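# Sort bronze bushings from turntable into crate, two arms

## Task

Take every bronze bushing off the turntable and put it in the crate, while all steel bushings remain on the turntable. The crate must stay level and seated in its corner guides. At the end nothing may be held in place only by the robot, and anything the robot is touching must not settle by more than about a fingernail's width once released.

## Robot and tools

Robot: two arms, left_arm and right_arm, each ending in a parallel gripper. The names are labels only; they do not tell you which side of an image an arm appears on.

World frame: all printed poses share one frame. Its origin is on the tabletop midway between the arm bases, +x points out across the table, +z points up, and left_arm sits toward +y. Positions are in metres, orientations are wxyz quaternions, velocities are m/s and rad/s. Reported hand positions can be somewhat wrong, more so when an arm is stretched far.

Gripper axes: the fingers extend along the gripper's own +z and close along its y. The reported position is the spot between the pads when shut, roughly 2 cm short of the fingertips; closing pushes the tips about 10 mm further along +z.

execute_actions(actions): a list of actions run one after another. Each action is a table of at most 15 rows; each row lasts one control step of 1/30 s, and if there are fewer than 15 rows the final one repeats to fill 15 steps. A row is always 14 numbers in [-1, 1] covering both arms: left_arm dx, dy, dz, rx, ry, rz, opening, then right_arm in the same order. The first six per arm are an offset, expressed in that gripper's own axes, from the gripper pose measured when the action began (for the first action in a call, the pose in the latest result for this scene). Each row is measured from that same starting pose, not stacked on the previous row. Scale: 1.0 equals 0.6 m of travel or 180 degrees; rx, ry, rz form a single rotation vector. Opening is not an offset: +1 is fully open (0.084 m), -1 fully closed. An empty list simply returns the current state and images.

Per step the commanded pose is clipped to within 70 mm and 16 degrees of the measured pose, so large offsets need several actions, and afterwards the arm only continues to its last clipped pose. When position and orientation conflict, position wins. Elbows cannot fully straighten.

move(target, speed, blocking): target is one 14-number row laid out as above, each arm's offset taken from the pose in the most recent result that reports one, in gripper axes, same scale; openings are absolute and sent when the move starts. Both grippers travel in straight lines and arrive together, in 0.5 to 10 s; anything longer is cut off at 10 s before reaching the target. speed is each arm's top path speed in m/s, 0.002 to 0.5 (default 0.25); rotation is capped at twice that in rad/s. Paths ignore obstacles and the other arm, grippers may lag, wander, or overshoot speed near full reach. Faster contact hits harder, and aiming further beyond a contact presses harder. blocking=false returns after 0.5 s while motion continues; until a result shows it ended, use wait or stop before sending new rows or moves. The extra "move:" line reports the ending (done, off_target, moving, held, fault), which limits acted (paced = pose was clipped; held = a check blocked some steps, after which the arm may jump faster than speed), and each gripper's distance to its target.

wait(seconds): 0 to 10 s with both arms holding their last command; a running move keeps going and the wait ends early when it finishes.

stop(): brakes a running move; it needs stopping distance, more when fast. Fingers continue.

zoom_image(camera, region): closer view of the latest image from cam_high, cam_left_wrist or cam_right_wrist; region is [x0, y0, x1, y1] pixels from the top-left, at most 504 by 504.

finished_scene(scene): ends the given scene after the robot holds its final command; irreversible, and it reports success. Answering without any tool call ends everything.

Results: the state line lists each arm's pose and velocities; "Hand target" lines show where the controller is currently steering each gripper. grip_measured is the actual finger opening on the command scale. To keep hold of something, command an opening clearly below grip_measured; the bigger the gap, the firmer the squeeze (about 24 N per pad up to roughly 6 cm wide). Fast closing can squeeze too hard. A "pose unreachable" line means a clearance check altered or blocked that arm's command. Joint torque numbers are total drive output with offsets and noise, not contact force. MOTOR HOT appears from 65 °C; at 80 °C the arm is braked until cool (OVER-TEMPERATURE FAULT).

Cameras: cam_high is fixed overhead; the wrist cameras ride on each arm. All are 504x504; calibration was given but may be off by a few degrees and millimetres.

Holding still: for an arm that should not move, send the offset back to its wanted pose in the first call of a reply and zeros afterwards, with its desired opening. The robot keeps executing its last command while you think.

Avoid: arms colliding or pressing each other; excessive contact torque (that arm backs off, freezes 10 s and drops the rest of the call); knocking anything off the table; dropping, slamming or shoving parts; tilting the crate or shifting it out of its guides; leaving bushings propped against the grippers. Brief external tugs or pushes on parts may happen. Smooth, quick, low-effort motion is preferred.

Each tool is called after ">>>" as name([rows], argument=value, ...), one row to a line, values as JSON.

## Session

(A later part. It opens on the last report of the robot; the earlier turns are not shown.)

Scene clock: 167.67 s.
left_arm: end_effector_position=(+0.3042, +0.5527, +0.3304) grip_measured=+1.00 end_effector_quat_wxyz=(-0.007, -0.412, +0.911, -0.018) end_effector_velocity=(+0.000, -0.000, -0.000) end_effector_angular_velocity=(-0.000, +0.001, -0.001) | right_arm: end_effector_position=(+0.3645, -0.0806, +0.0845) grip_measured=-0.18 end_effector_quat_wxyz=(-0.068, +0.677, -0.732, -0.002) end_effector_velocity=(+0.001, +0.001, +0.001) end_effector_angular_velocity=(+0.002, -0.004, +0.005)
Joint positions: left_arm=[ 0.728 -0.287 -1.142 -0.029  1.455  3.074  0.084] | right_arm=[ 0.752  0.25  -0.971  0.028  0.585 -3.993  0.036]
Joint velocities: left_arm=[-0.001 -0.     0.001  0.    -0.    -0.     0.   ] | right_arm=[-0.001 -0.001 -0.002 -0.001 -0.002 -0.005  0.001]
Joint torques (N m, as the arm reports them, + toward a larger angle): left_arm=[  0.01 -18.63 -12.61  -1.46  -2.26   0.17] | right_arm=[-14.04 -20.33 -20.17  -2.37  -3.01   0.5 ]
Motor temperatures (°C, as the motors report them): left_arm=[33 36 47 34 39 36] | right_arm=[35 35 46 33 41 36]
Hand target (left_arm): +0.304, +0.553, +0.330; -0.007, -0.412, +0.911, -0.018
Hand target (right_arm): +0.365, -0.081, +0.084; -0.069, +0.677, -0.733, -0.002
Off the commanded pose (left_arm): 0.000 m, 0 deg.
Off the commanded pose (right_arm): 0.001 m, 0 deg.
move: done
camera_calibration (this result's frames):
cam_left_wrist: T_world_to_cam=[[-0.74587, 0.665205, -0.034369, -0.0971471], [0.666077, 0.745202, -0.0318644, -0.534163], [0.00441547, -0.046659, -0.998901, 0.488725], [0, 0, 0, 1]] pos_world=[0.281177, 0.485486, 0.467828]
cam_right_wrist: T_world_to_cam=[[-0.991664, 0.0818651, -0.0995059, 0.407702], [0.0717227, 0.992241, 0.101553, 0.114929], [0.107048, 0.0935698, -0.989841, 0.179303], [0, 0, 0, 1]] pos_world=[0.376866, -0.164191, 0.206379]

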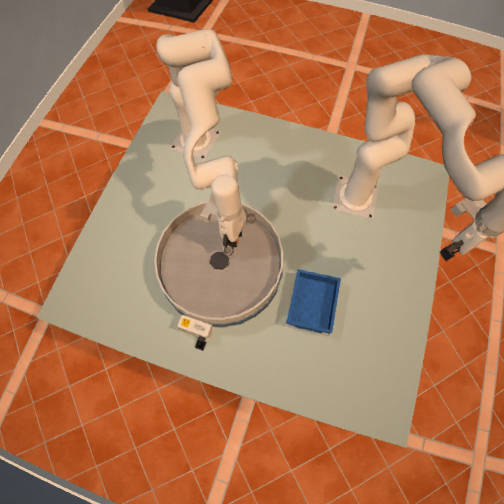

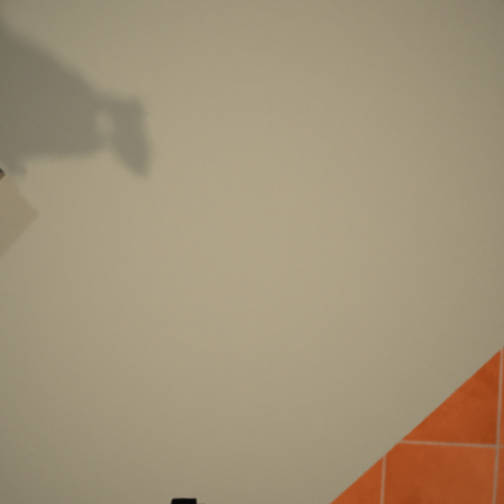

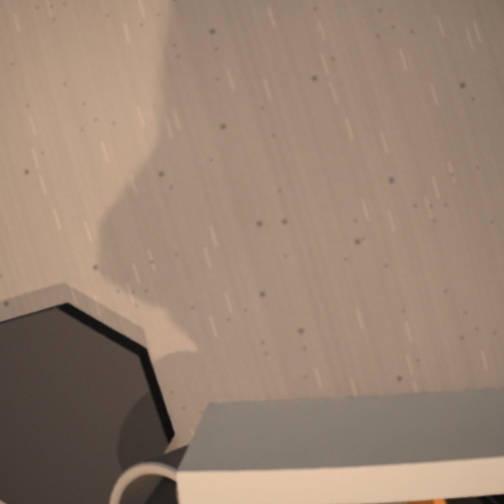

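>>> execute_actions([
  [[0,0,0,0,0,0,1,-0.005,0,-0.005,0,0,0,-1]],
  [[0,0,0,0,0,0,1,0,0,0,0,0,0,-1]],
])

>>> move(target=[0,0,0,0,0,0,1,-0.03,0,-0.2,0,0,0,-1], speed=0.15)

Scene clock: 172.87 s.
left_arm: end_effector_position=(+0.3042, +0.5527, +0.3304) grip_measured=+1.00 end_effector_quat_wxyz=(-0.007, -0.412, +0.911, -0.018) end_effector_velocity=(+0.000, -0.000, +0.000) end_effector_angular_velocity=(-0.000, -0.000, +0.001) | right_arm: end_effector_position=(+0.3644, -0.0781, +0.0876) grip_measured=-0.29 end_effector_quat_wxyz=(-0.068, +0.677, -0.732, -0.002) end_effector_velocity=(-0.000, -0.000, -0.000) end_effector_angular_velocity=(-0.002, +0.001, +0.002)
Joint positions: left_arm=[ 0.728 -0.287 -1.142 -0.029  1.455  3.074  0.084] | right_arm=[ 0.756  0.248 -0.98   0.026  0.596 -3.988  0.031]
Joint velocities: left_arm=[-0.001 -0.    -0.    -0.001  0.    -0.001 -0.   ] | right_arm=[-0.     0.     0.    -0.001  0.001 -0.001 -0.   ]
Joint torques (N m, as the arm reports them, + toward a larger angle): left_arm=[  0.68 -18.42 -12.29  -1.1   -2.14   0.14] | right_arm=[ -0.63 -27.77 -22.12  -0.45  -1.66   0.22]
Motor temperatures (°C, as the motors report them): left_arm=[33 36 47 34 39 36] | right_arm=[35 35 45 33 41 36]
Hand target (left_arm): +0.304, +0.553, +0.330; -0.007, -0.412, +0.911, -0.018
Hand target (right_arm): +0.364, -0.078, +0.088; -0.068, +0.677, -0.732, -0.002
Off the commanded pose (left_arm): 0.000 m, 0 deg.
Off the commanded pose (right_arm): 0.000 m, 0 deg.
camera_calibration (this result's frames):
cam_left_wrist: T_world_to_cam=[[-0.74587, 0.665205, -0.034369, -0.0971471], [0.666077, 0.745202, -0.0318644, -0.534163], [0.00441547, -0.0466591, -0.998901, 0.488725], [0, 0, 0, 1]] pos_world=[0.281177, 0.485486, 0.467828]
cam_right_wrist: T_world_to_cam=[[-0.991675, 0.0820471, -0.0992429, 0.407703], [0.0719555, 0.992249, 0.101314, 0.112052], [0.106786, 0.0933294, -0.989892, 0.182259], [0, 0, 0, 1]] pos_world=[0.376784, -0.161645, 0.209526]

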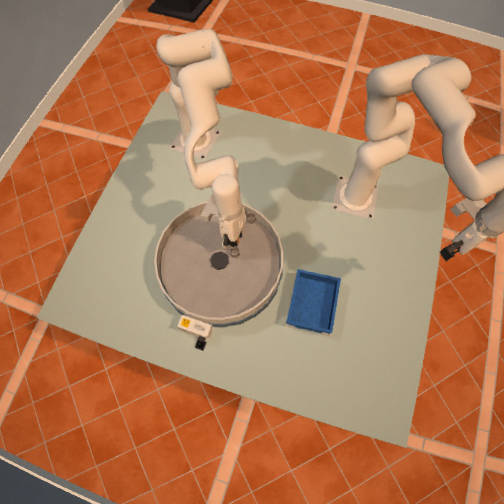

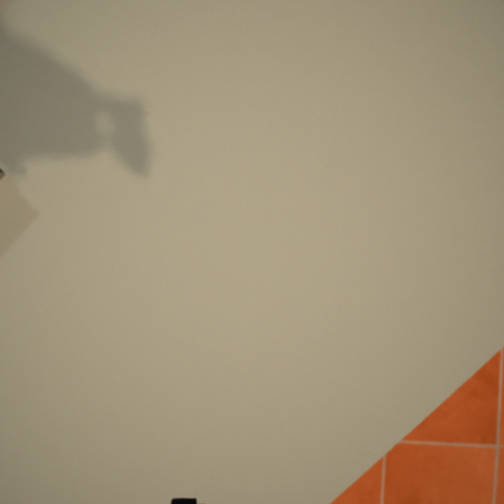

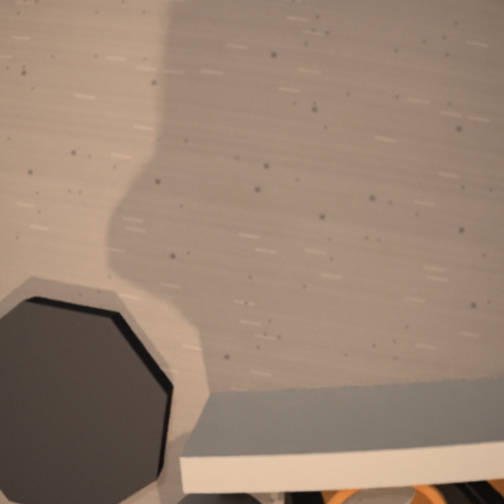

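Scene clock: 174.13 s.
left_arm: end_effector_position=(+0.3042, +0.5527, +0.3304) grip_measured=+1.00 end_effector_quat_wxyz=(-0.007, -0.412, +0.911, -0.018) end_effector_velocity=(-0.000, -0.000, +0.000) end_effector_angular_velocity=(-0.001, +0.000, -0.000) | right_arm: end_effector_position=(+0.3541, -0.0718, +0.2073) grip_measured=-0.29 end_effector_quat_wxyz=(-0.068, +0.677, -0.733, -0.002) end_effector_velocity=(+0.001, +0.001, +0.005) end_effector_angular_velocity=(+0.002, -0.005, +0.000)
Joint positions: left_arm=[ 0.728 -0.287 -1.142 -0.029  1.455  3.074  0.084] | right_arm=[ 0.777  0.053 -1.106  0.015  0.919 -3.953  0.031]
Joint velocities: left_arm=[ 0.     0.    -0.    -0.     0.     0.001 -0.   ] | right_arm=[ 0.    -0.004 -0.008 -0.002  0.007  0.001 -0.   ]
Joint torques (N m, as the arm reports them, + toward a larger angle): left_arm=[ -0.04 -18.84 -12.35  -1.24  -2.13   0.11] | right_arm=[ -0.54 -25.68 -24.84  -0.31  -1.66   0.12]
Motor temperatures (°C, as the motors report them): left_arm=[33 36 47 34 39 36] | right_arm=[35 35 46 33 41 36]
Hand target (left_arm): +0.304, +0.553, +0.330; -0.007, -0.412, +0.911, -0.018
Hand target (right_arm): +0.354, -0.072, +0.208; -0.068, +0.677, -0.732, -0.002
Off the commanded pose (left_arm): 0.000 m, 0 deg.
Off the commanded pose (right_arm): 0.001 m, 0 deg.
move: done
camera_calibration (this result's frames):
cam_left_wrist: T_world_to_cam=[[-0.745869, 0.665205, -0.034369, -0.0971472], [0.666078, 0.745202, -0.0318643, -0.534163], [0.00441558, -0.046659, -0.998901, 0.488725], [0, 0, 0, 1]] pos_world=[0.281177, 0.485486, 0.467828]
cam_right_wrist: T_world_to_cam=[[-0.991763, 0.0821598, -0.0982634, 0.40864], [0.0722685, 0.992329, 0.100304, 0.0945487], [0.105751, 0.0923768, -0.990093, 0.301618], [0, 0, 0, 1]] pos_world=[0.366545, -0.15526, 0.329301]

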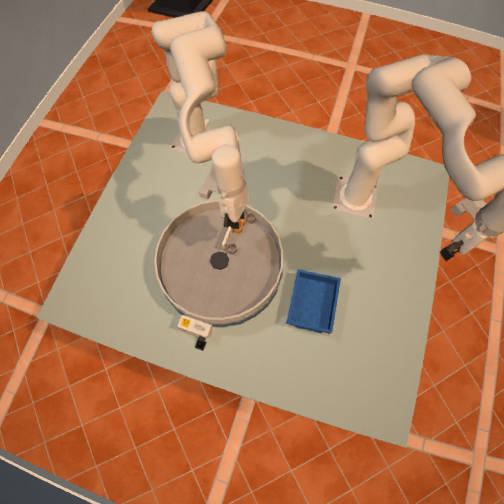

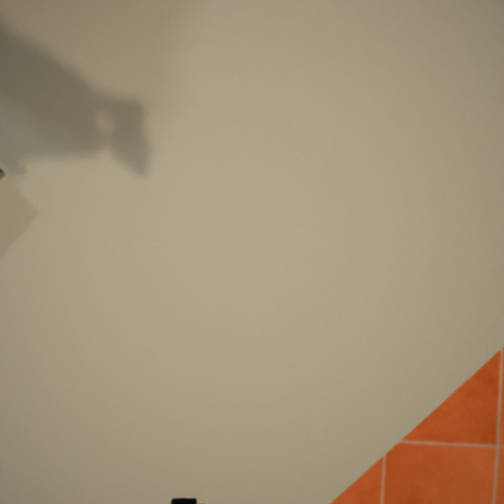

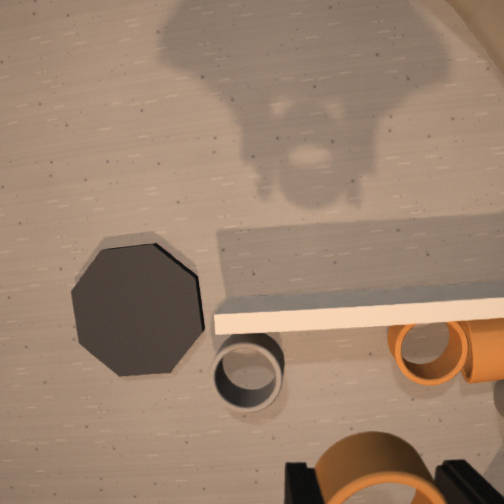

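>>> move(target=[0,0,0,0,0,0,1,-0.556,-0.16,0.12,0,0,0,-1], speed=0.3)

Scene clock: 182.40 s.
left_arm: end_effector_position=(+0.3042, +0.5527, +0.3304) grip_measured=+1.00 end_effector_quat_wxyz=(-0.007, -0.412, +0.911, -0.018) end_effector_velocity=(+0.001, -0.000, +0.000) end_effector_angular_velocity=(+0.001, -0.001, -0.002) | right_arm: end_effector_position=(+0.4796, +0.2577, +0.1790) grip_measured=-0.29 end_effector_quat_wxyz=(-0.288, +0.651, -0.701, -0.038) end_effector_velocity=(+0.000, +0.001, -0.005) end_effector_angular_velocity=(+0.000, +0.001, +0.000)
Joint positions: left_arm=[ 0.728 -0.287 -1.142 -0.029  1.455  3.074  0.084] | right_arm=[ 0.993  1.241 -2.695 -0.02   0.865 -3.725  0.031]
Joint velocities: left_arm=[-0.001  0.    -0.001  0.    -0.     0.001 -0.   ] | right_arm=[ 0.     0.008 -0.     0.001 -0.008  0.    -0.   ]
Joint torques (N m, as the arm reports them, + toward a larger angle): left_arm=[  0.55 -19.1  -12.19  -1.1   -2.21   0.25] | right_arm=[ -0.76 -45.41 -26.07  -0.45  -2.32   0.18]
Motor temperatures (°C, as the motors report them): left_arm=[33 36 47 34 39 36] | right_arm=[35 35 47 33 41 36]
Hand target (left_arm): +0.304, +0.553, +0.330; -0.007, -0.412, +0.911, -0.018
Hand target (right_arm): +0.480, +0.258, +0.178; -0.288, +0.651, -0.701, -0.038
Off the commanded pose (left_arm): 0.000 m, 0 deg.
Off the commanded pose (right_arm): 0.001 m, 26 deg; orientation clipped at the last step of the last action.
elbow stopped short (right arm): the move would have taken joint 3 (elbow) straighter than the controller allows; a more bent joint 3 avoids this.
move: off_target (right_arm); limits=paced
camera_calibration (this result's frames):
cam_left_wrist: T_world_to_cam=[[-0.745869, 0.665205, -0.034369, -0.0971472], [0.666078, 0.745202, -0.0318644, -0.534163], [0.0044155, -0.0466591, -0.998901, 0.488725], [0, 0, 0, 1]] pos_world=[0.281177, 0.485486, 0.467828]
cam_right_wrist: T_world_to_cam=[[-0.931178, 0.152769, -0.331013, 0.497698], [-0.0142396, 0.892032, 0.451747, -0.234234], [0.364287, 0.42537, -0.828465, -0.00881623], [0, 0, 0, 1]] pos_world=[0.463322, 0.136661, 0.263255]

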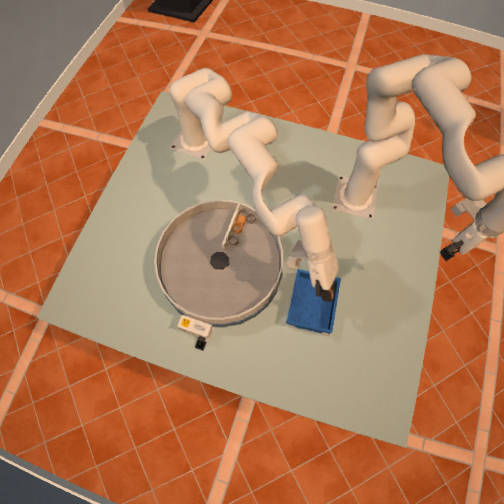

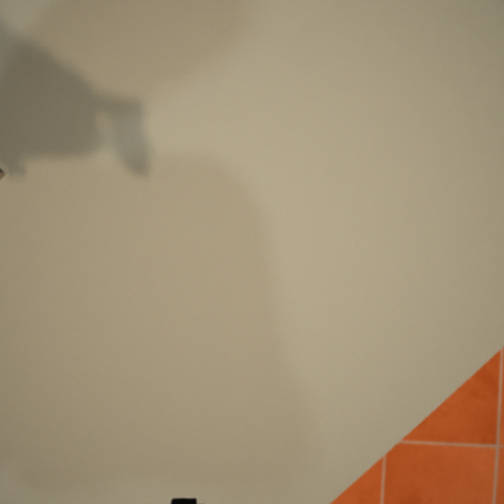

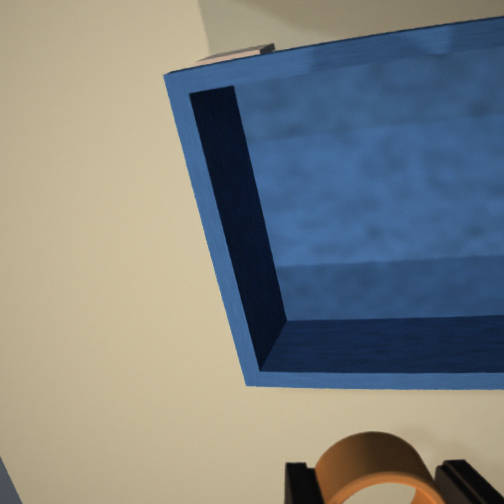

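>>> move(target=[0,0,0,0,0,0,1,0.09,0.025,0.062,0,0,0,-1], speed=0.15)

>>> execute_actions([
  [[0,0,0,0,0,0,1,0,0,0,0,0,0,0.1]],
  [[0,0,0,0,0,0,1,0,0,0,0,0,0,0.1]],
])

Scene clock: 190.90 s.
left_arm: end_effector_position=(+0.3042, +0.5527, +0.3304) grip_measured=+1.00 end_effector_quat_wxyz=(-0.007, -0.412, +0.911, -0.018) end_effector_velocity=(+0.001, -0.000, +0.000) end_effector_angular_velocity=(+0.000, -0.001, -0.002) | right_arm: end_effector_position=(+0.4794, +0.2275, +0.1189) grip_measured=-0.29 end_effector_quat_wxyz=(-0.288, +0.651, -0.701, -0.038) end_effector_velocity=(+0.001, +0.001, +0.004) end_effector_angular_velocity=(+0.013, -0.010, -0.001)
Joint positions: left_arm=[ 0.728 -0.287 -1.142 -0.029  1.455  3.074  0.084] | right_arm=[ 0.967  1.025 -2.135 -0.001  0.52  -3.759  0.031]
Joint velocities: left_arm=[-0.002  0.    -0.    -0.    -0.001 -0.     0.   ] | right_arm=[-0.001 -0.009  0.015  0.001 -0.022 -0.    -0.   ]
Joint torques (N m, as the arm reports them, + toward a larger angle): left_arm=[  0.34 -19.02 -12.39  -1.43  -1.98   0.09] | right_arm=[ -0.72 -44.17 -26.1   -0.44  -2.26   0.24]
Motor temperatures (°C, as the motors report them): left_arm=[33 36 48 34 39 36] | right_arm=[35 36 48 33 42 36]
Hand target (left_arm): +0.304, +0.553, +0.330; -0.007, -0.412, +0.911, -0.018
Hand target (right_arm): +0.479, +0.227, +0.119; -0.288, +0.651, -0.701, -0.038
Off the commanded pose (left_arm): 0.000 m, 0 deg.
Off the commanded pose (right_arm): 0.000 m, 0 deg.
move: done
camera_calibration (this result's frames):
cam_left_wrist: T_world_to_cam=[[-0.745869, 0.665205, -0.034369, -0.0971472], [0.666078, 0.745202, -0.0318645, -0.534163], [0.00441541, -0.0466592, -0.998901, 0.488725], [0, 0, 0, 1]] pos_world=[0.281177, 0.485486, 0.467828]
cam_right_wrist: T_world_to_cam=[[-0.931358, 0.152386, -0.330684, 0.482325], [-0.0142202, 0.892291, 0.451237, -0.18017], [0.363828, 0.424966, -0.828875, -0.0453348], [0, 0, 0, 1]] pos_world=[0.463149, 0.10653, 0.203219]

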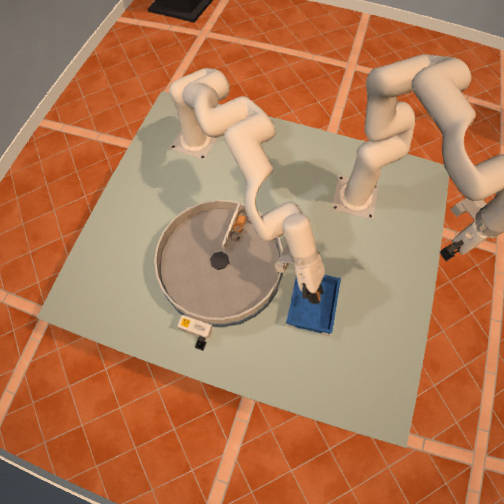

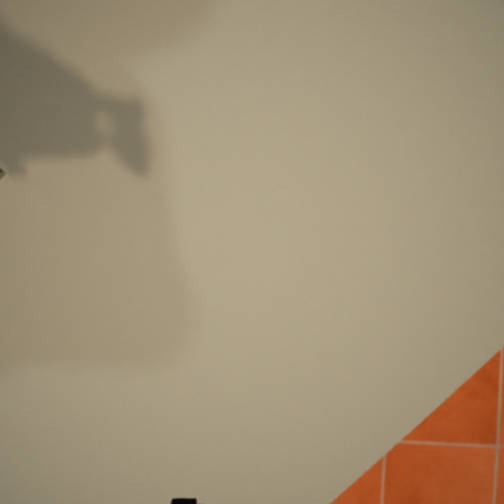

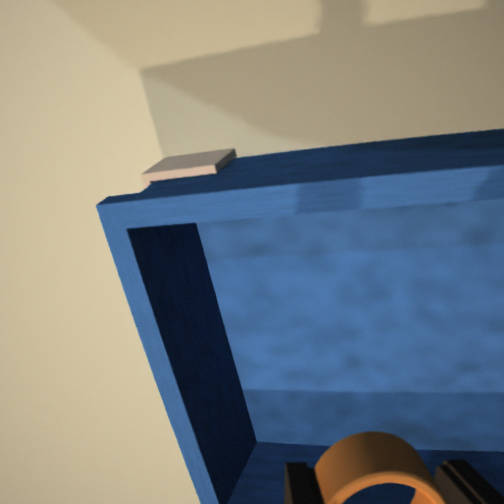

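Scene clock: 191.90 s.
left_arm: end_effector_position=(+0.3042, +0.5527, +0.3304) grip_measured=+1.00 end_effector_quat_wxyz=(-0.007, -0.412, +0.911, -0.018) end_effector_velocity=(-0.000, +0.000, -0.000) end_effector_angular_velocity=(+0.000, +0.000, -0.001) | right_arm: end_effector_position=(+0.4794, +0.2275, +0.1189) grip_measured=+0.09 end_effector_quat_wxyz=(-0.288, +0.651, -0.701, -0.038) end_effector_velocity=(-0.000, -0.000, -0.000) end_effector_angular_velocity=(-0.000, +0.001, +0.000)
Joint positions: left_arm=[ 0.728 -0.287 -1.142 -0.029  1.455  3.074  0.084] | right_arm=[ 0.967  1.025 -2.135 -0.001  0.52  -3.759  0.048]
Joint velocities: left_arm=[-0.    -0.     0.     0.001 -0.     0.001  0.   ] | right_arm=[ 0.     0.     0.001  0.001 -0.    -0.     0.   ]
Joint torques (N m, as the arm reports them, + toward a larger angle): left_arm=[  0.46 -19.16 -12.06  -1.12  -2.04   0.1 ] | right_arm=[ -0.97 -43.01 -25.24  -0.59  -2.16   0.17]
Motor temperatures (°C, as the motors report them): left_arm=[33 36 48 34 39 36] | right_arm=[35 37 48 33 42 36]
Hand target (left_arm): +0.304, +0.553, +0.330; -0.007, -0.412, +0.911, -0.018
Hand target (right_arm): +0.479, +0.227, +0.119; -0.288, +0.651, -0.701, -0.038
Off the commanded pose (left_arm): 0.000 m, 0 deg.
Off the commanded pose (right_arm): 0.000 m, 0 deg.
camera_calibration (this result's frames):
cam_left_wrist: T_world_to_cam=[[-0.745869, 0.665205, -0.0343691, -0.0971471], [0.666078, 0.745202, -0.0318643, -0.534163], [0.00441564, -0.0466591, -0.998901, 0.488725], [0, 0, 0, 1]] pos_world=[0.281177, 0.485486, 0.467828]
cam_right_wrist: T_world_to_cam=[[-0.931351, 0.152393, -0.330699, 0.48233], [-0.01423, 0.89228, 0.451258, -0.180176], [0.363844, 0.424985, -0.828857, -0.0453414], [0, 0, 0, 1]] pos_world=[0.463152, 0.106534, 0.20323]

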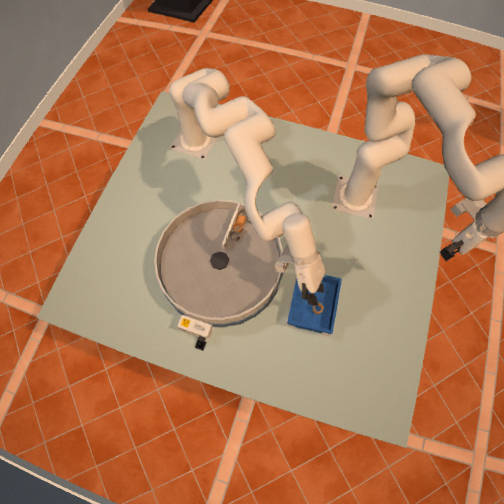

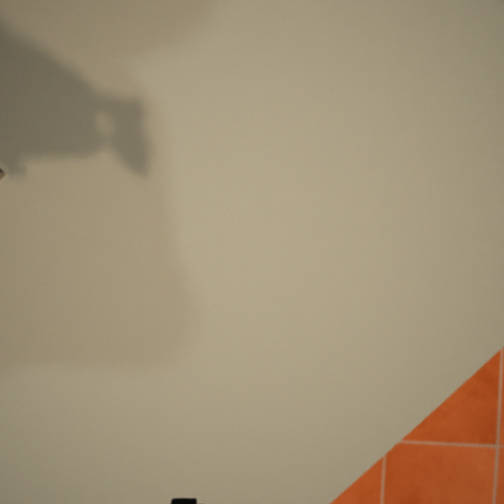

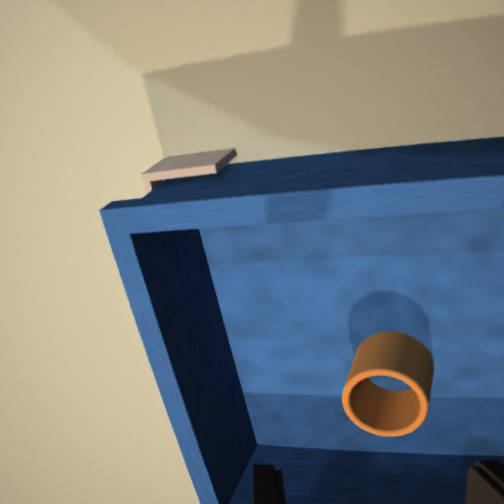

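>>> move(target=[0,0,0,0,0,0,1,0.278,0.113,-0.32,-0.111,0.152,0,0.1], speed=0.3)

Scene clock: 196.77 s.
left_arm: end_effector_position=(+0.3042, +0.5527, +0.3304) grip_measured=+1.00 end_effector_quat_wxyz=(-0.007, -0.412, +0.911, -0.018) end_effector_velocity=(-0.000, +0.000, +0.000) end_effector_angular_velocity=(+0.001, -0.000, -0.000) | right_arm: end_effector_position=(+0.3505, +0.0066, +0.1808) grip_measured=+0.09 end_effector_quat_wxyz=(+0.002, +0.681, -0.732, -0.002) end_effector_velocity=(+0.000, -0.001, +0.003) end_effector_angular_velocity=(+0.001, -0.003, -0.000)
Joint positions: left_arm=[ 0.728 -0.287 -1.142 -0.029  1.455  3.074  0.084] | right_arm=[ 0.891  0.351 -1.459  0.006  1.112 -3.84   0.048]
Joint velocities: left_arm=[ 0.    -0.    -0.     0.     0.     0.001 -0.   ] | right_arm=[-0.001 -0.006  0.    -0.002  0.003  0.    -0.   ]
Joint torques (N m, as the arm reports them, + toward a larger angle): left_arm=[  0.02 -18.64 -12.2   -1.4   -2.07   0.18] | right_arm=[ -0.85 -31.83 -24.22  -0.38  -1.24   0.2 ]
Motor temperatures (°C, as the motors report them): left_arm=[33 36 48 34 39 36] | right_arm=[35 37 48 33 42 36]
Hand target (left_arm): +0.304, +0.553, +0.330; -0.007, -0.412, +0.911, -0.018
Hand target (right_arm): +0.351, +0.006, +0.181; +0.001, +0.681, -0.732, -0.002
Off the commanded pose (left_arm): 0.000 m, 0 deg.
Off the commanded pose (right_arm): 0.001 m, 0 deg.
move: done
camera_calibration (this result's frames):
cam_left_wrist: T_world_to_cam=[[-0.745869, 0.665205, -0.0343691, -0.0971471], [0.666078, 0.745202, -0.0318642, -0.534163], [0.00441573, -0.046659, -0.998901, 0.488725], [0, 0, 0, 1]] pos_world=[0.281177, 0.485486, 0.467828]
cam_right_wrist: T_world_to_cam=[[-0.997451, 0.0712546, -0.00380955, 0.380996], [0.0712564, 0.997458, -0.000341977, 0.0381488], [0.0037755, -0.00061256, -0.999993, 0.306631], [0, 0, 0, 1]] pos_world=[0.376148, -0.0650117, 0.308093]

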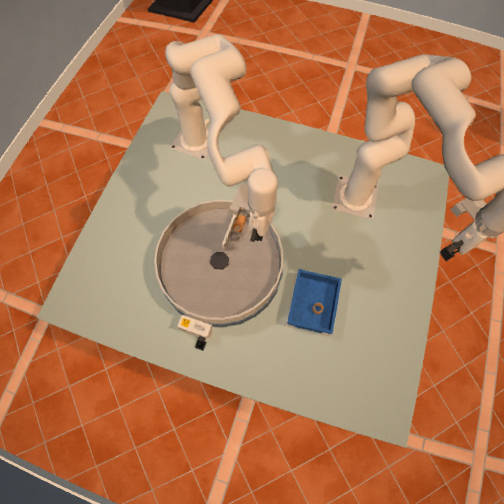

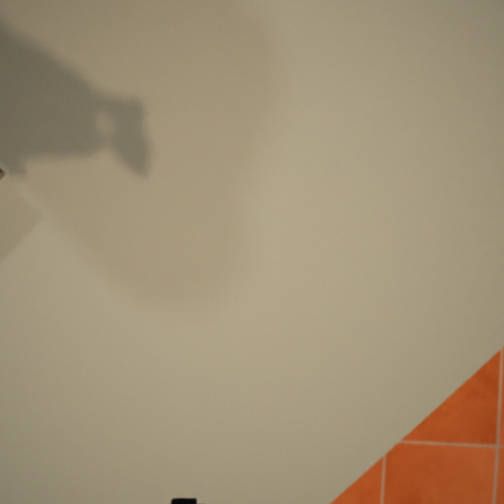

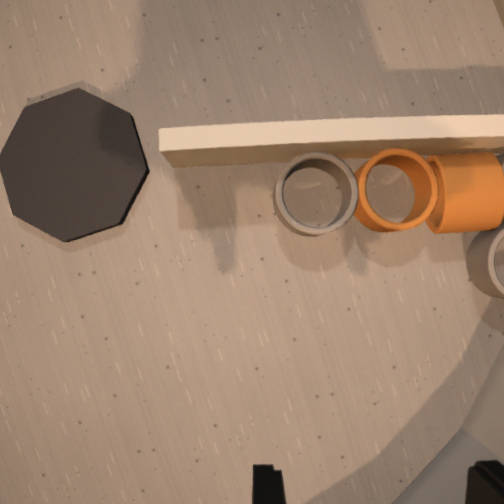

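>>> move(target=[0,0,0,0,0,0,1,0.075,0.042,0.158,0,0,0,-0.15], speed=0.15)

Scene clock: 200.50 s.
left_arm: end_effector_position=(+0.3042, +0.5527, +0.3304) grip_measured=+1.00 end_effector_quat_wxyz=(-0.007, -0.412, +0.911, -0.018) end_effector_velocity=(+0.000, -0.001, -0.001) end_effector_angular_velocity=(-0.001, +0.001, -0.001) | right_arm: end_effector_position=(+0.3218, -0.0361, +0.0870) grip_measured=-0.16 end_effector_quat_wxyz=(+0.001, +0.681, -0.732, -0.002) end_effector_velocity=(-0.001, -0.002, -0.004) end_effector_angular_velocity=(-0.000, -0.000, +0.000)
Joint positions: left_arm=[ 0.728 -0.287 -1.142 -0.029  1.455  3.074  0.084] | right_arm=[ 0.874  0.312 -1.113  0.007  0.803 -3.86   0.037]
Joint velocities: left_arm=[-0.001 -0.     0.002 -0.    -0.    -0.    -0.   ] | right_arm=[-0.     0.001  0.011  0.    -0.012 -0.001 -0.   ]
Joint torques (N m, as the arm reports them, + toward a larger angle): left_arm=[  0.13 -18.43 -12.34  -1.26  -2.01   0.27] | right_arm=[ -0.69 -29.44 -21.9   -0.28  -1.19   0.3 ]
Motor temperatures (°C, as the motors report them): left_arm=[33 36 48 34 39 36] | right_arm=[35 37 48 33 42 36]
Hand target (left_arm): +0.304, +0.553, +0.330; -0.007, -0.412, +0.911, -0.018
Hand target (right_arm): +0.321, -0.037, +0.086; +0.002, +0.681, -0.732, -0.002
Off the commanded pose (left_arm): 0.000 m, 0 deg.
Off the commanded pose (right_arm): 0.001 m, 0 deg.
move: done
camera_calibration (this result's frames):
cam_left_wrist: T_world_to_cam=[[-0.745869, 0.665205, -0.0343692, -0.0971471], [0.666078, 0.745201, -0.0318643, -0.534163], [0.0044157, -0.0466592, -0.998901, 0.488725], [0, 0, 0, 1]] pos_world=[0.281177, 0.485486, 0.467828]
cam_right_wrist: T_world_to_cam=[[-0.997463, 0.0710416, -0.00454041, 0.355093], [0.0710396, 0.997473, 0.000587143, 0.0827239], [0.00457065, 0.000263104, -0.99999, 0.212692], [0, 0, 0, 1]] pos_world=[0.347344, -0.107797, 0.214254]

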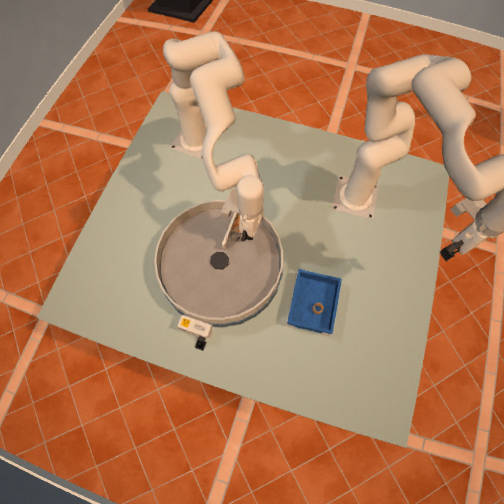

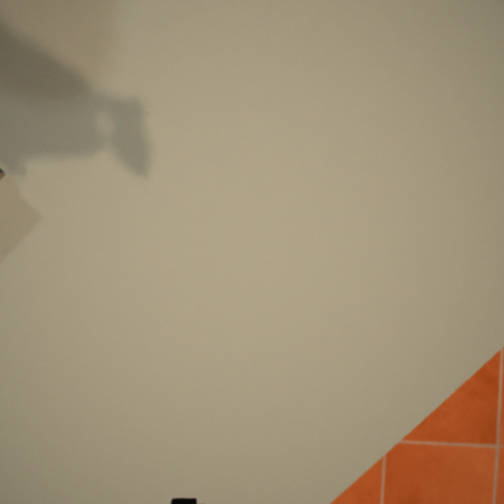

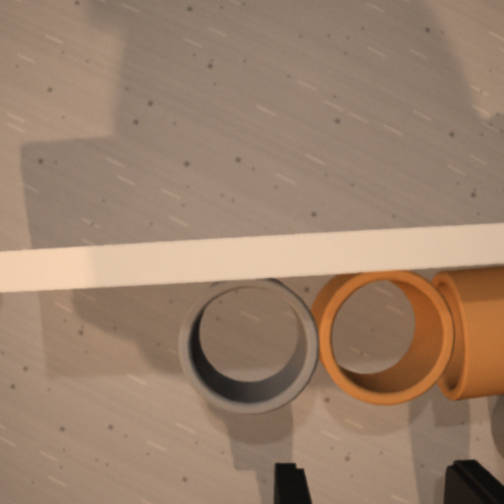

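>>> move(target=[0,0,0,0,0,0,1,0.075,0,0,0,0,0,-0.15], speed=0.05)

>>> execute_actions([
  [[0,0,0,0,0,0,1,-0.005,0,-0.005,0,0,0,-1]],
  [[0,0,0,0,0,0,1,0,0,0,0,0,0,-1]],
])

>>> move(target=[0,0,0,0,0,0,1,-0.03,0,-0.2,0,0,0,-1], speed=0.15)

Scene clock: 208.00 s.
left_arm: end_effector_position=(+0.3042, +0.5527, +0.3304) grip_measured=+1.00 end_effector_quat_wxyz=(-0.007, -0.412, +0.911, -0.018) end_effector_velocity=(+0.000, -0.000, -0.000) end_effector_angular_velocity=(-0.000, -0.000, -0.003) | right_arm: end_effector_position=(+0.3301, -0.0721, +0.1029) grip_measured=-0.16 end_effector_quat_wxyz=(-0.020, +0.681, -0.732, -0.001) end_effector_velocity=(-0.001, +0.001, +0.000) end_effector_angular_velocity=(+0.000, -0.001, +0.003)
Joint positions: left_arm=[ 0.728 -0.287 -1.142 -0.029  1.455  3.074  0.084] | right_arm=[ 0.811  0.203 -1.001  0.006  0.757 -3.921  0.037]
Joint velocities: left_arm=[-0.001 -0.     0.     0.    -0.     0.002 -0.   ] | right_arm=[ 0.002 -0.001  0.001 -0.001 -0.001 -0.001 -0.   ]
Joint torques (N m, as the arm reports them, + toward a larger angle): left_arm=[  0.05 -18.39 -12.4   -1.43  -2.07   0.07] | right_arm=[-7.34 -0.1  10.14 -3.46  5.47 -0.2 ]
Motor temperatures (°C, as the motors report them): left_arm=[33 36 48 34 39 36] | right_arm=[35 36 48 33 42 36]
Hand target (left_arm): +0.304, +0.553, +0.330; -0.007, -0.412, +0.911, -0.018
Hand target (right_arm): +0.319, -0.081, +0.087; +0.001, +0.681, -0.732, -0.002
Off the commanded pose (left_arm): 0.000 m, 0 deg.
Off the commanded pose (right_arm): 0.022 m, 2 deg.
move: off_target (right_arm)
camera_calibration (this result's frames):
cam_left_wrist: T_world_to_cam=[[-0.745869, 0.665205, -0.0343691, -0.0971473], [0.666078, 0.745201, -0.0318643, -0.534163], [0.00441559, -0.0466591, -0.998901, 0.488725], [0, 0, 0, 1]] pos_world=[0.281177, 0.485486, 0.467828]
cam_right_wrist: T_world_to_cam=[[-0.99676, 0.0724396, -0.0349525, 0.369039], [0.0713933, 0.996988, 0.0303093, 0.114883], [0.0370428, 0.0277157, -0.998929, 0.219702], [0, 0, 0, 1]] pos_world=[0.351503, -0.14736, 0.228883]

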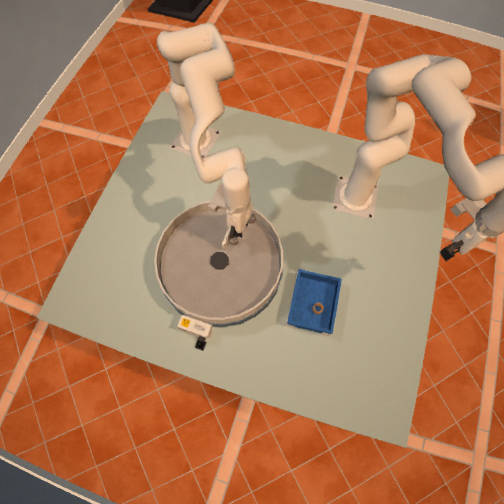

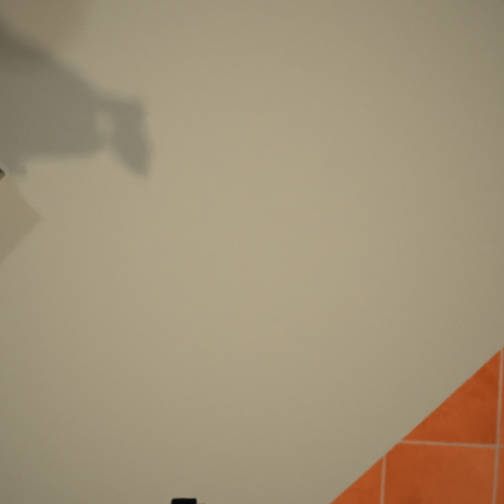

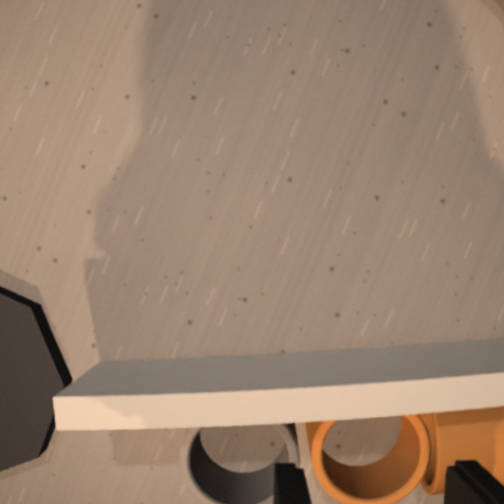

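Scene clock: 209.00 s.
left_arm: end_effector_position=(+0.3042, +0.5527, +0.3304) grip_measured=+1.00 end_effector_quat_wxyz=(-0.007, -0.412, +0.911, -0.018) end_effector_velocity=(+0.000, -0.000, +0.000) end_effector_angular_velocity=(+0.000, -0.001, -0.001) | right_arm: end_effector_position=(+0.3279, -0.0726, +0.1012) grip_measured=-1.00 end_effector_quat_wxyz=(-0.014, +0.680, -0.733, -0.001) end_effector_velocity=(-0.001, -0.000, -0.000) end_effector_angular_velocity=(-0.000, +0.001, +0.000)
Joint positions: left_arm=[ 0.728 -0.287 -1.142 -0.029  1.455  3.074  0.084] | right_arm=[ 0.813  0.208 -1.005  0.005  0.77  -3.917  0.   ]
Joint velocities: left_arm=[-0.001 -0.    -0.001 -0.     0.    -0.    -0.   ] | right_arm=[ 0.    -0.001  0.001  0.     0.    -0.     0.   ]
Joint torques (N m, as the arm reports them, + toward a larger angle): left_arm=[  0.1  -18.76 -12.25  -1.27  -2.09   0.07] | right_arm=[ -0.69 -26.93 -22.    -0.6   -1.33   0.22]
Motor temperatures (°C, as the motors report them): left_arm=[33 36 48 34 39 36] | right_arm=[35 36 47 33 42 36]
Hand target (left_arm): +0.304, +0.553, +0.330; -0.007, -0.412, +0.911, -0.018
Hand target (right_arm): +0.328, -0.073, +0.101; -0.014, +0.680, -0.733, -0.001
Off the commanded pose (left_arm): 0.000 m, 0 deg.
Off the commanded pose (right_arm): 0.000 m, 0 deg.
camera_calibration (this result's frames):
cam_left_wrist: T_world_to_cam=[[-0.745869, 0.665205, -0.0343691, -0.0971474], [0.666078, 0.745201, -0.0318641, -0.534163], [0.00441571, -0.0466589, -0.998901, 0.488725], [0, 0, 0, 1]] pos_world=[0.281177, 0.485486, 0.467828]
cam_right_wrist: T_world_to_cam=[[-0.99698, 0.0731062, -0.0261859, 0.366026], [0.072579, 0.997151, 0.0205512, 0.116141], [0.0276137, 0.0185886, -0.999446, 0.220594], [0, 0, 0, 1]] pos_world=[0.3504, -0.14667, 0.227669]

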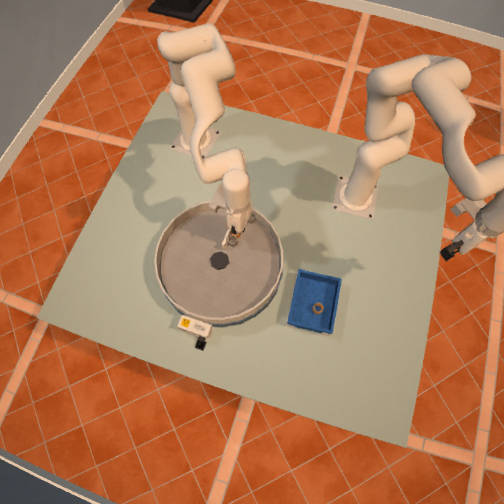

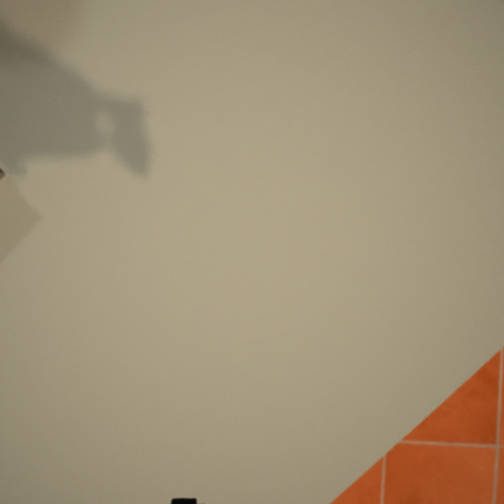

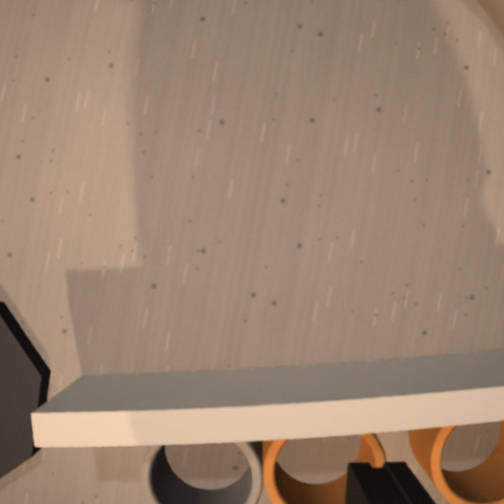

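Scene clock: 210.23 s.
left_arm: end_effector_position=(+0.3042, +0.5527, +0.3304) grip_measured=+1.00 end_effector_quat_wxyz=(-0.007, -0.412, +0.911, -0.018) end_effector_velocity=(-0.000, +0.000, +0.000) end_effector_angular_velocity=(-0.000, +0.000, +0.001) | right_arm: end_effector_position=(+0.3270, -0.0573, +0.2205) grip_measured=-1.00 end_effector_quat_wxyz=(-0.013, +0.680, -0.733, -0.001) end_effector_velocity=(+0.000, +0.001, +0.004) end_effector_angular_velocity=(+0.000, -0.000, +0.000)
Joint positions: left_arm=[ 0.728 -0.287 -1.142 -0.029  1.455  3.074  0.084] | right_arm=[ 0.837  0.085 -1.215  0.003  1.104 -3.891  0.   ]
Joint velocities: left_arm=[ 0.001  0.    -0.001  0.     0.001 -0.     0.   ] | right_arm=[ 0.001  0.    -0.011  0.     0.011  0.     0.   ]
Joint torques (N m, as the arm reports them, + toward a larger angle): left_arm=[ -0.09 -18.77 -12.03  -1.38  -2.07   0.26] | right_arm=[ -0.74 -26.76 -24.5   -0.49  -1.54   0.18]
Motor temperatures (°C, as the motors report them): left_arm=[33 36 48 34 39 36] | right_arm=[35 36 48 33 42 36]
Hand target (left_arm): +0.304, +0.553, +0.330; -0.007, -0.412, +0.911, -0.018
Hand target (right_arm): +0.327, -0.057, +0.221; -0.014, +0.680, -0.733, -0.001
Off the commanded pose (left_arm): 0.000 m, 0 deg.
Off the commanded pose (right_arm): 0.001 m, 0 deg.
move: done
camera_calibration (this result's frames):
cam_left_wrist: T_world_to_cam=[[-0.745869, 0.665205, -0.0343691, -0.0971473], [0.666078, 0.745201, -0.0318642, -0.534163], [0.00441564, -0.046659, -0.998901, 0.488725], [0, 0, 0, 1]] pos_world=[0.281177, 0.485486, 0.467828]
cam_right_wrist: T_world_to_cam=[[-0.996989, 0.0733111, -0.025276, 0.36701], [0.0728294, 0.997154, 0.0194797, 0.0986388], [0.0266321, 0.0175802, -0.999491, 0.339815], [0, 0, 0, 1]] pos_world=[0.349671, -0.131238, 0.346998]

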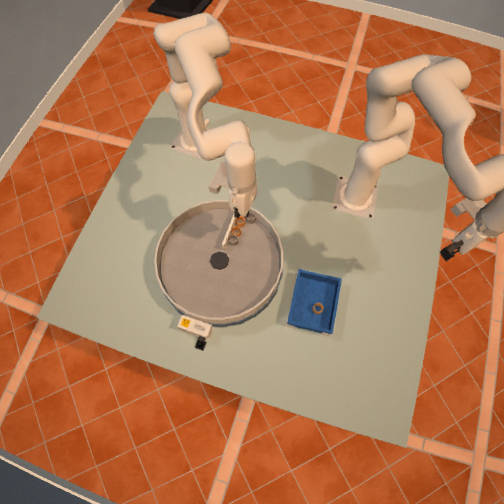

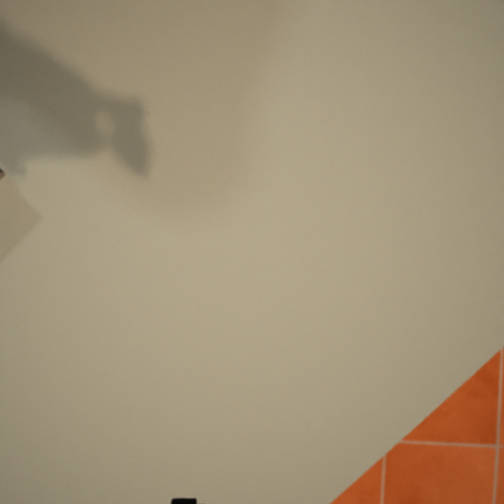

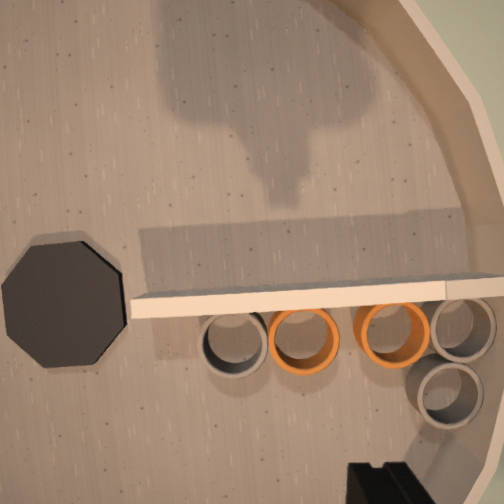

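>>> move(target=[0,0,0,0,0,0,1,-0.035,0,0.225,0,0,0,-0.15], speed=0.15)

Scene clock: 215.07 s.
left_arm: end_effector_position=(+0.3042, +0.5527, +0.3304) grip_measured=+1.00 end_effector_quat_wxyz=(-0.007, -0.412, +0.911, -0.018) end_effector_velocity=(+0.000, +0.001, +0.001) end_effector_angular_velocity=(+0.002, -0.001, -0.000) | right_arm: end_effector_position=(+0.3308, -0.0336, +0.0868) grip_measured=-0.16 end_effector_quat_wxyz=(-0.014, +0.680, -0.733, -0.001) end_effector_velocity=(-0.002, -0.001, -0.005) end_effector_angular_velocity=(-0.005, +0.009, -0.002)
Joint positions: left_arm=[ 0.728 -0.287 -1.142 -0.029  1.455  3.074  0.084] | right_arm=[ 0.866  0.319 -1.115  0.003  0.769 -3.863  0.037]
Joint velocities: left_arm=[ 0.001  0.    -0.002  0.    -0.     0.001  0.   ] | right_arm=[ 0.     0.008  0.003  0.003 -0.002 -0.    -0.   ]
Joint torques (N m, as the arm reports them, + toward a larger angle): left_arm=[  0.39 -18.55 -12.42  -0.73  -2.09   0.09] | right_arm=[ -0.87 -29.59 -21.91  -0.31  -1.36   0.28]
Motor temperatures (°C, as the motors report them): left_arm=[33 36 48 34 39 36] | right_arm=[35 36 48 33 42 36]
Hand target (left_arm): +0.304, +0.553, +0.330; -0.007, -0.412, +0.911, -0.018
Hand target (right_arm): +0.331, -0.034, +0.086; -0.013, +0.680, -0.733, -0.001
Off the commanded pose (left_arm): 0.000 m, 0 deg.
Off the commanded pose (right_arm): 0.001 m, 0 deg.
move: done
camera_calibration (this result's frames):
cam_left_wrist: T_world_to_cam=[[-0.745869, 0.665205, -0.0343691, -0.0971472], [0.666078, 0.745201, -0.0318642, -0.534163], [0.00441571, -0.0466591, -0.998901, 0.488725], [0, 0, 0, 1]] pos_world=[0.281177, 0.485486, 0.467828]
cam_right_wrist: T_world_to_cam=[[-0.99698, 0.0731932, -0.0259598, 0.365721], [0.0726708, 0.997145, 0.0205261, 0.0773329], [0.027388, 0.0185776, -0.999452, 0.205459], [0, 0, 0, 1]] pos_world=[0.353369, -0.107697, 0.213253]

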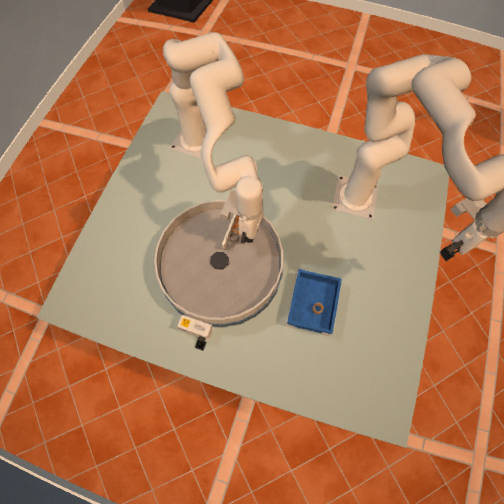

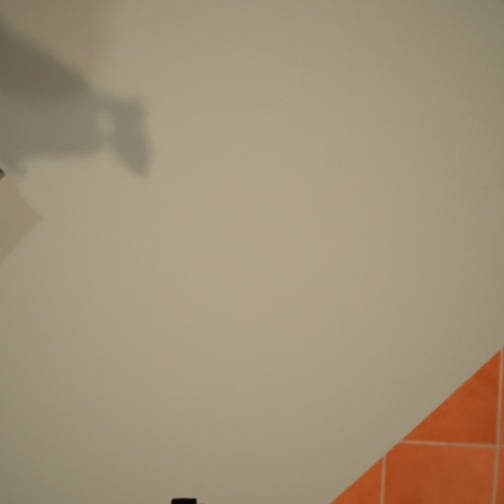

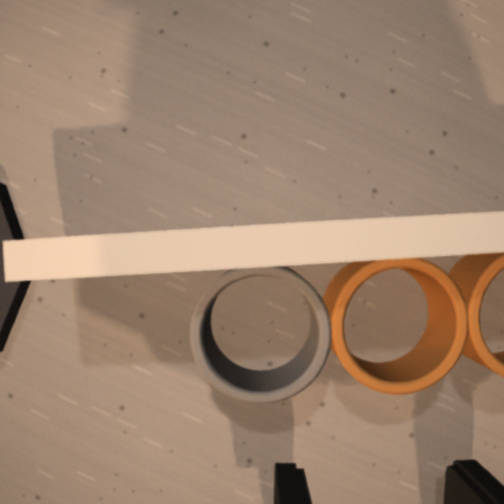

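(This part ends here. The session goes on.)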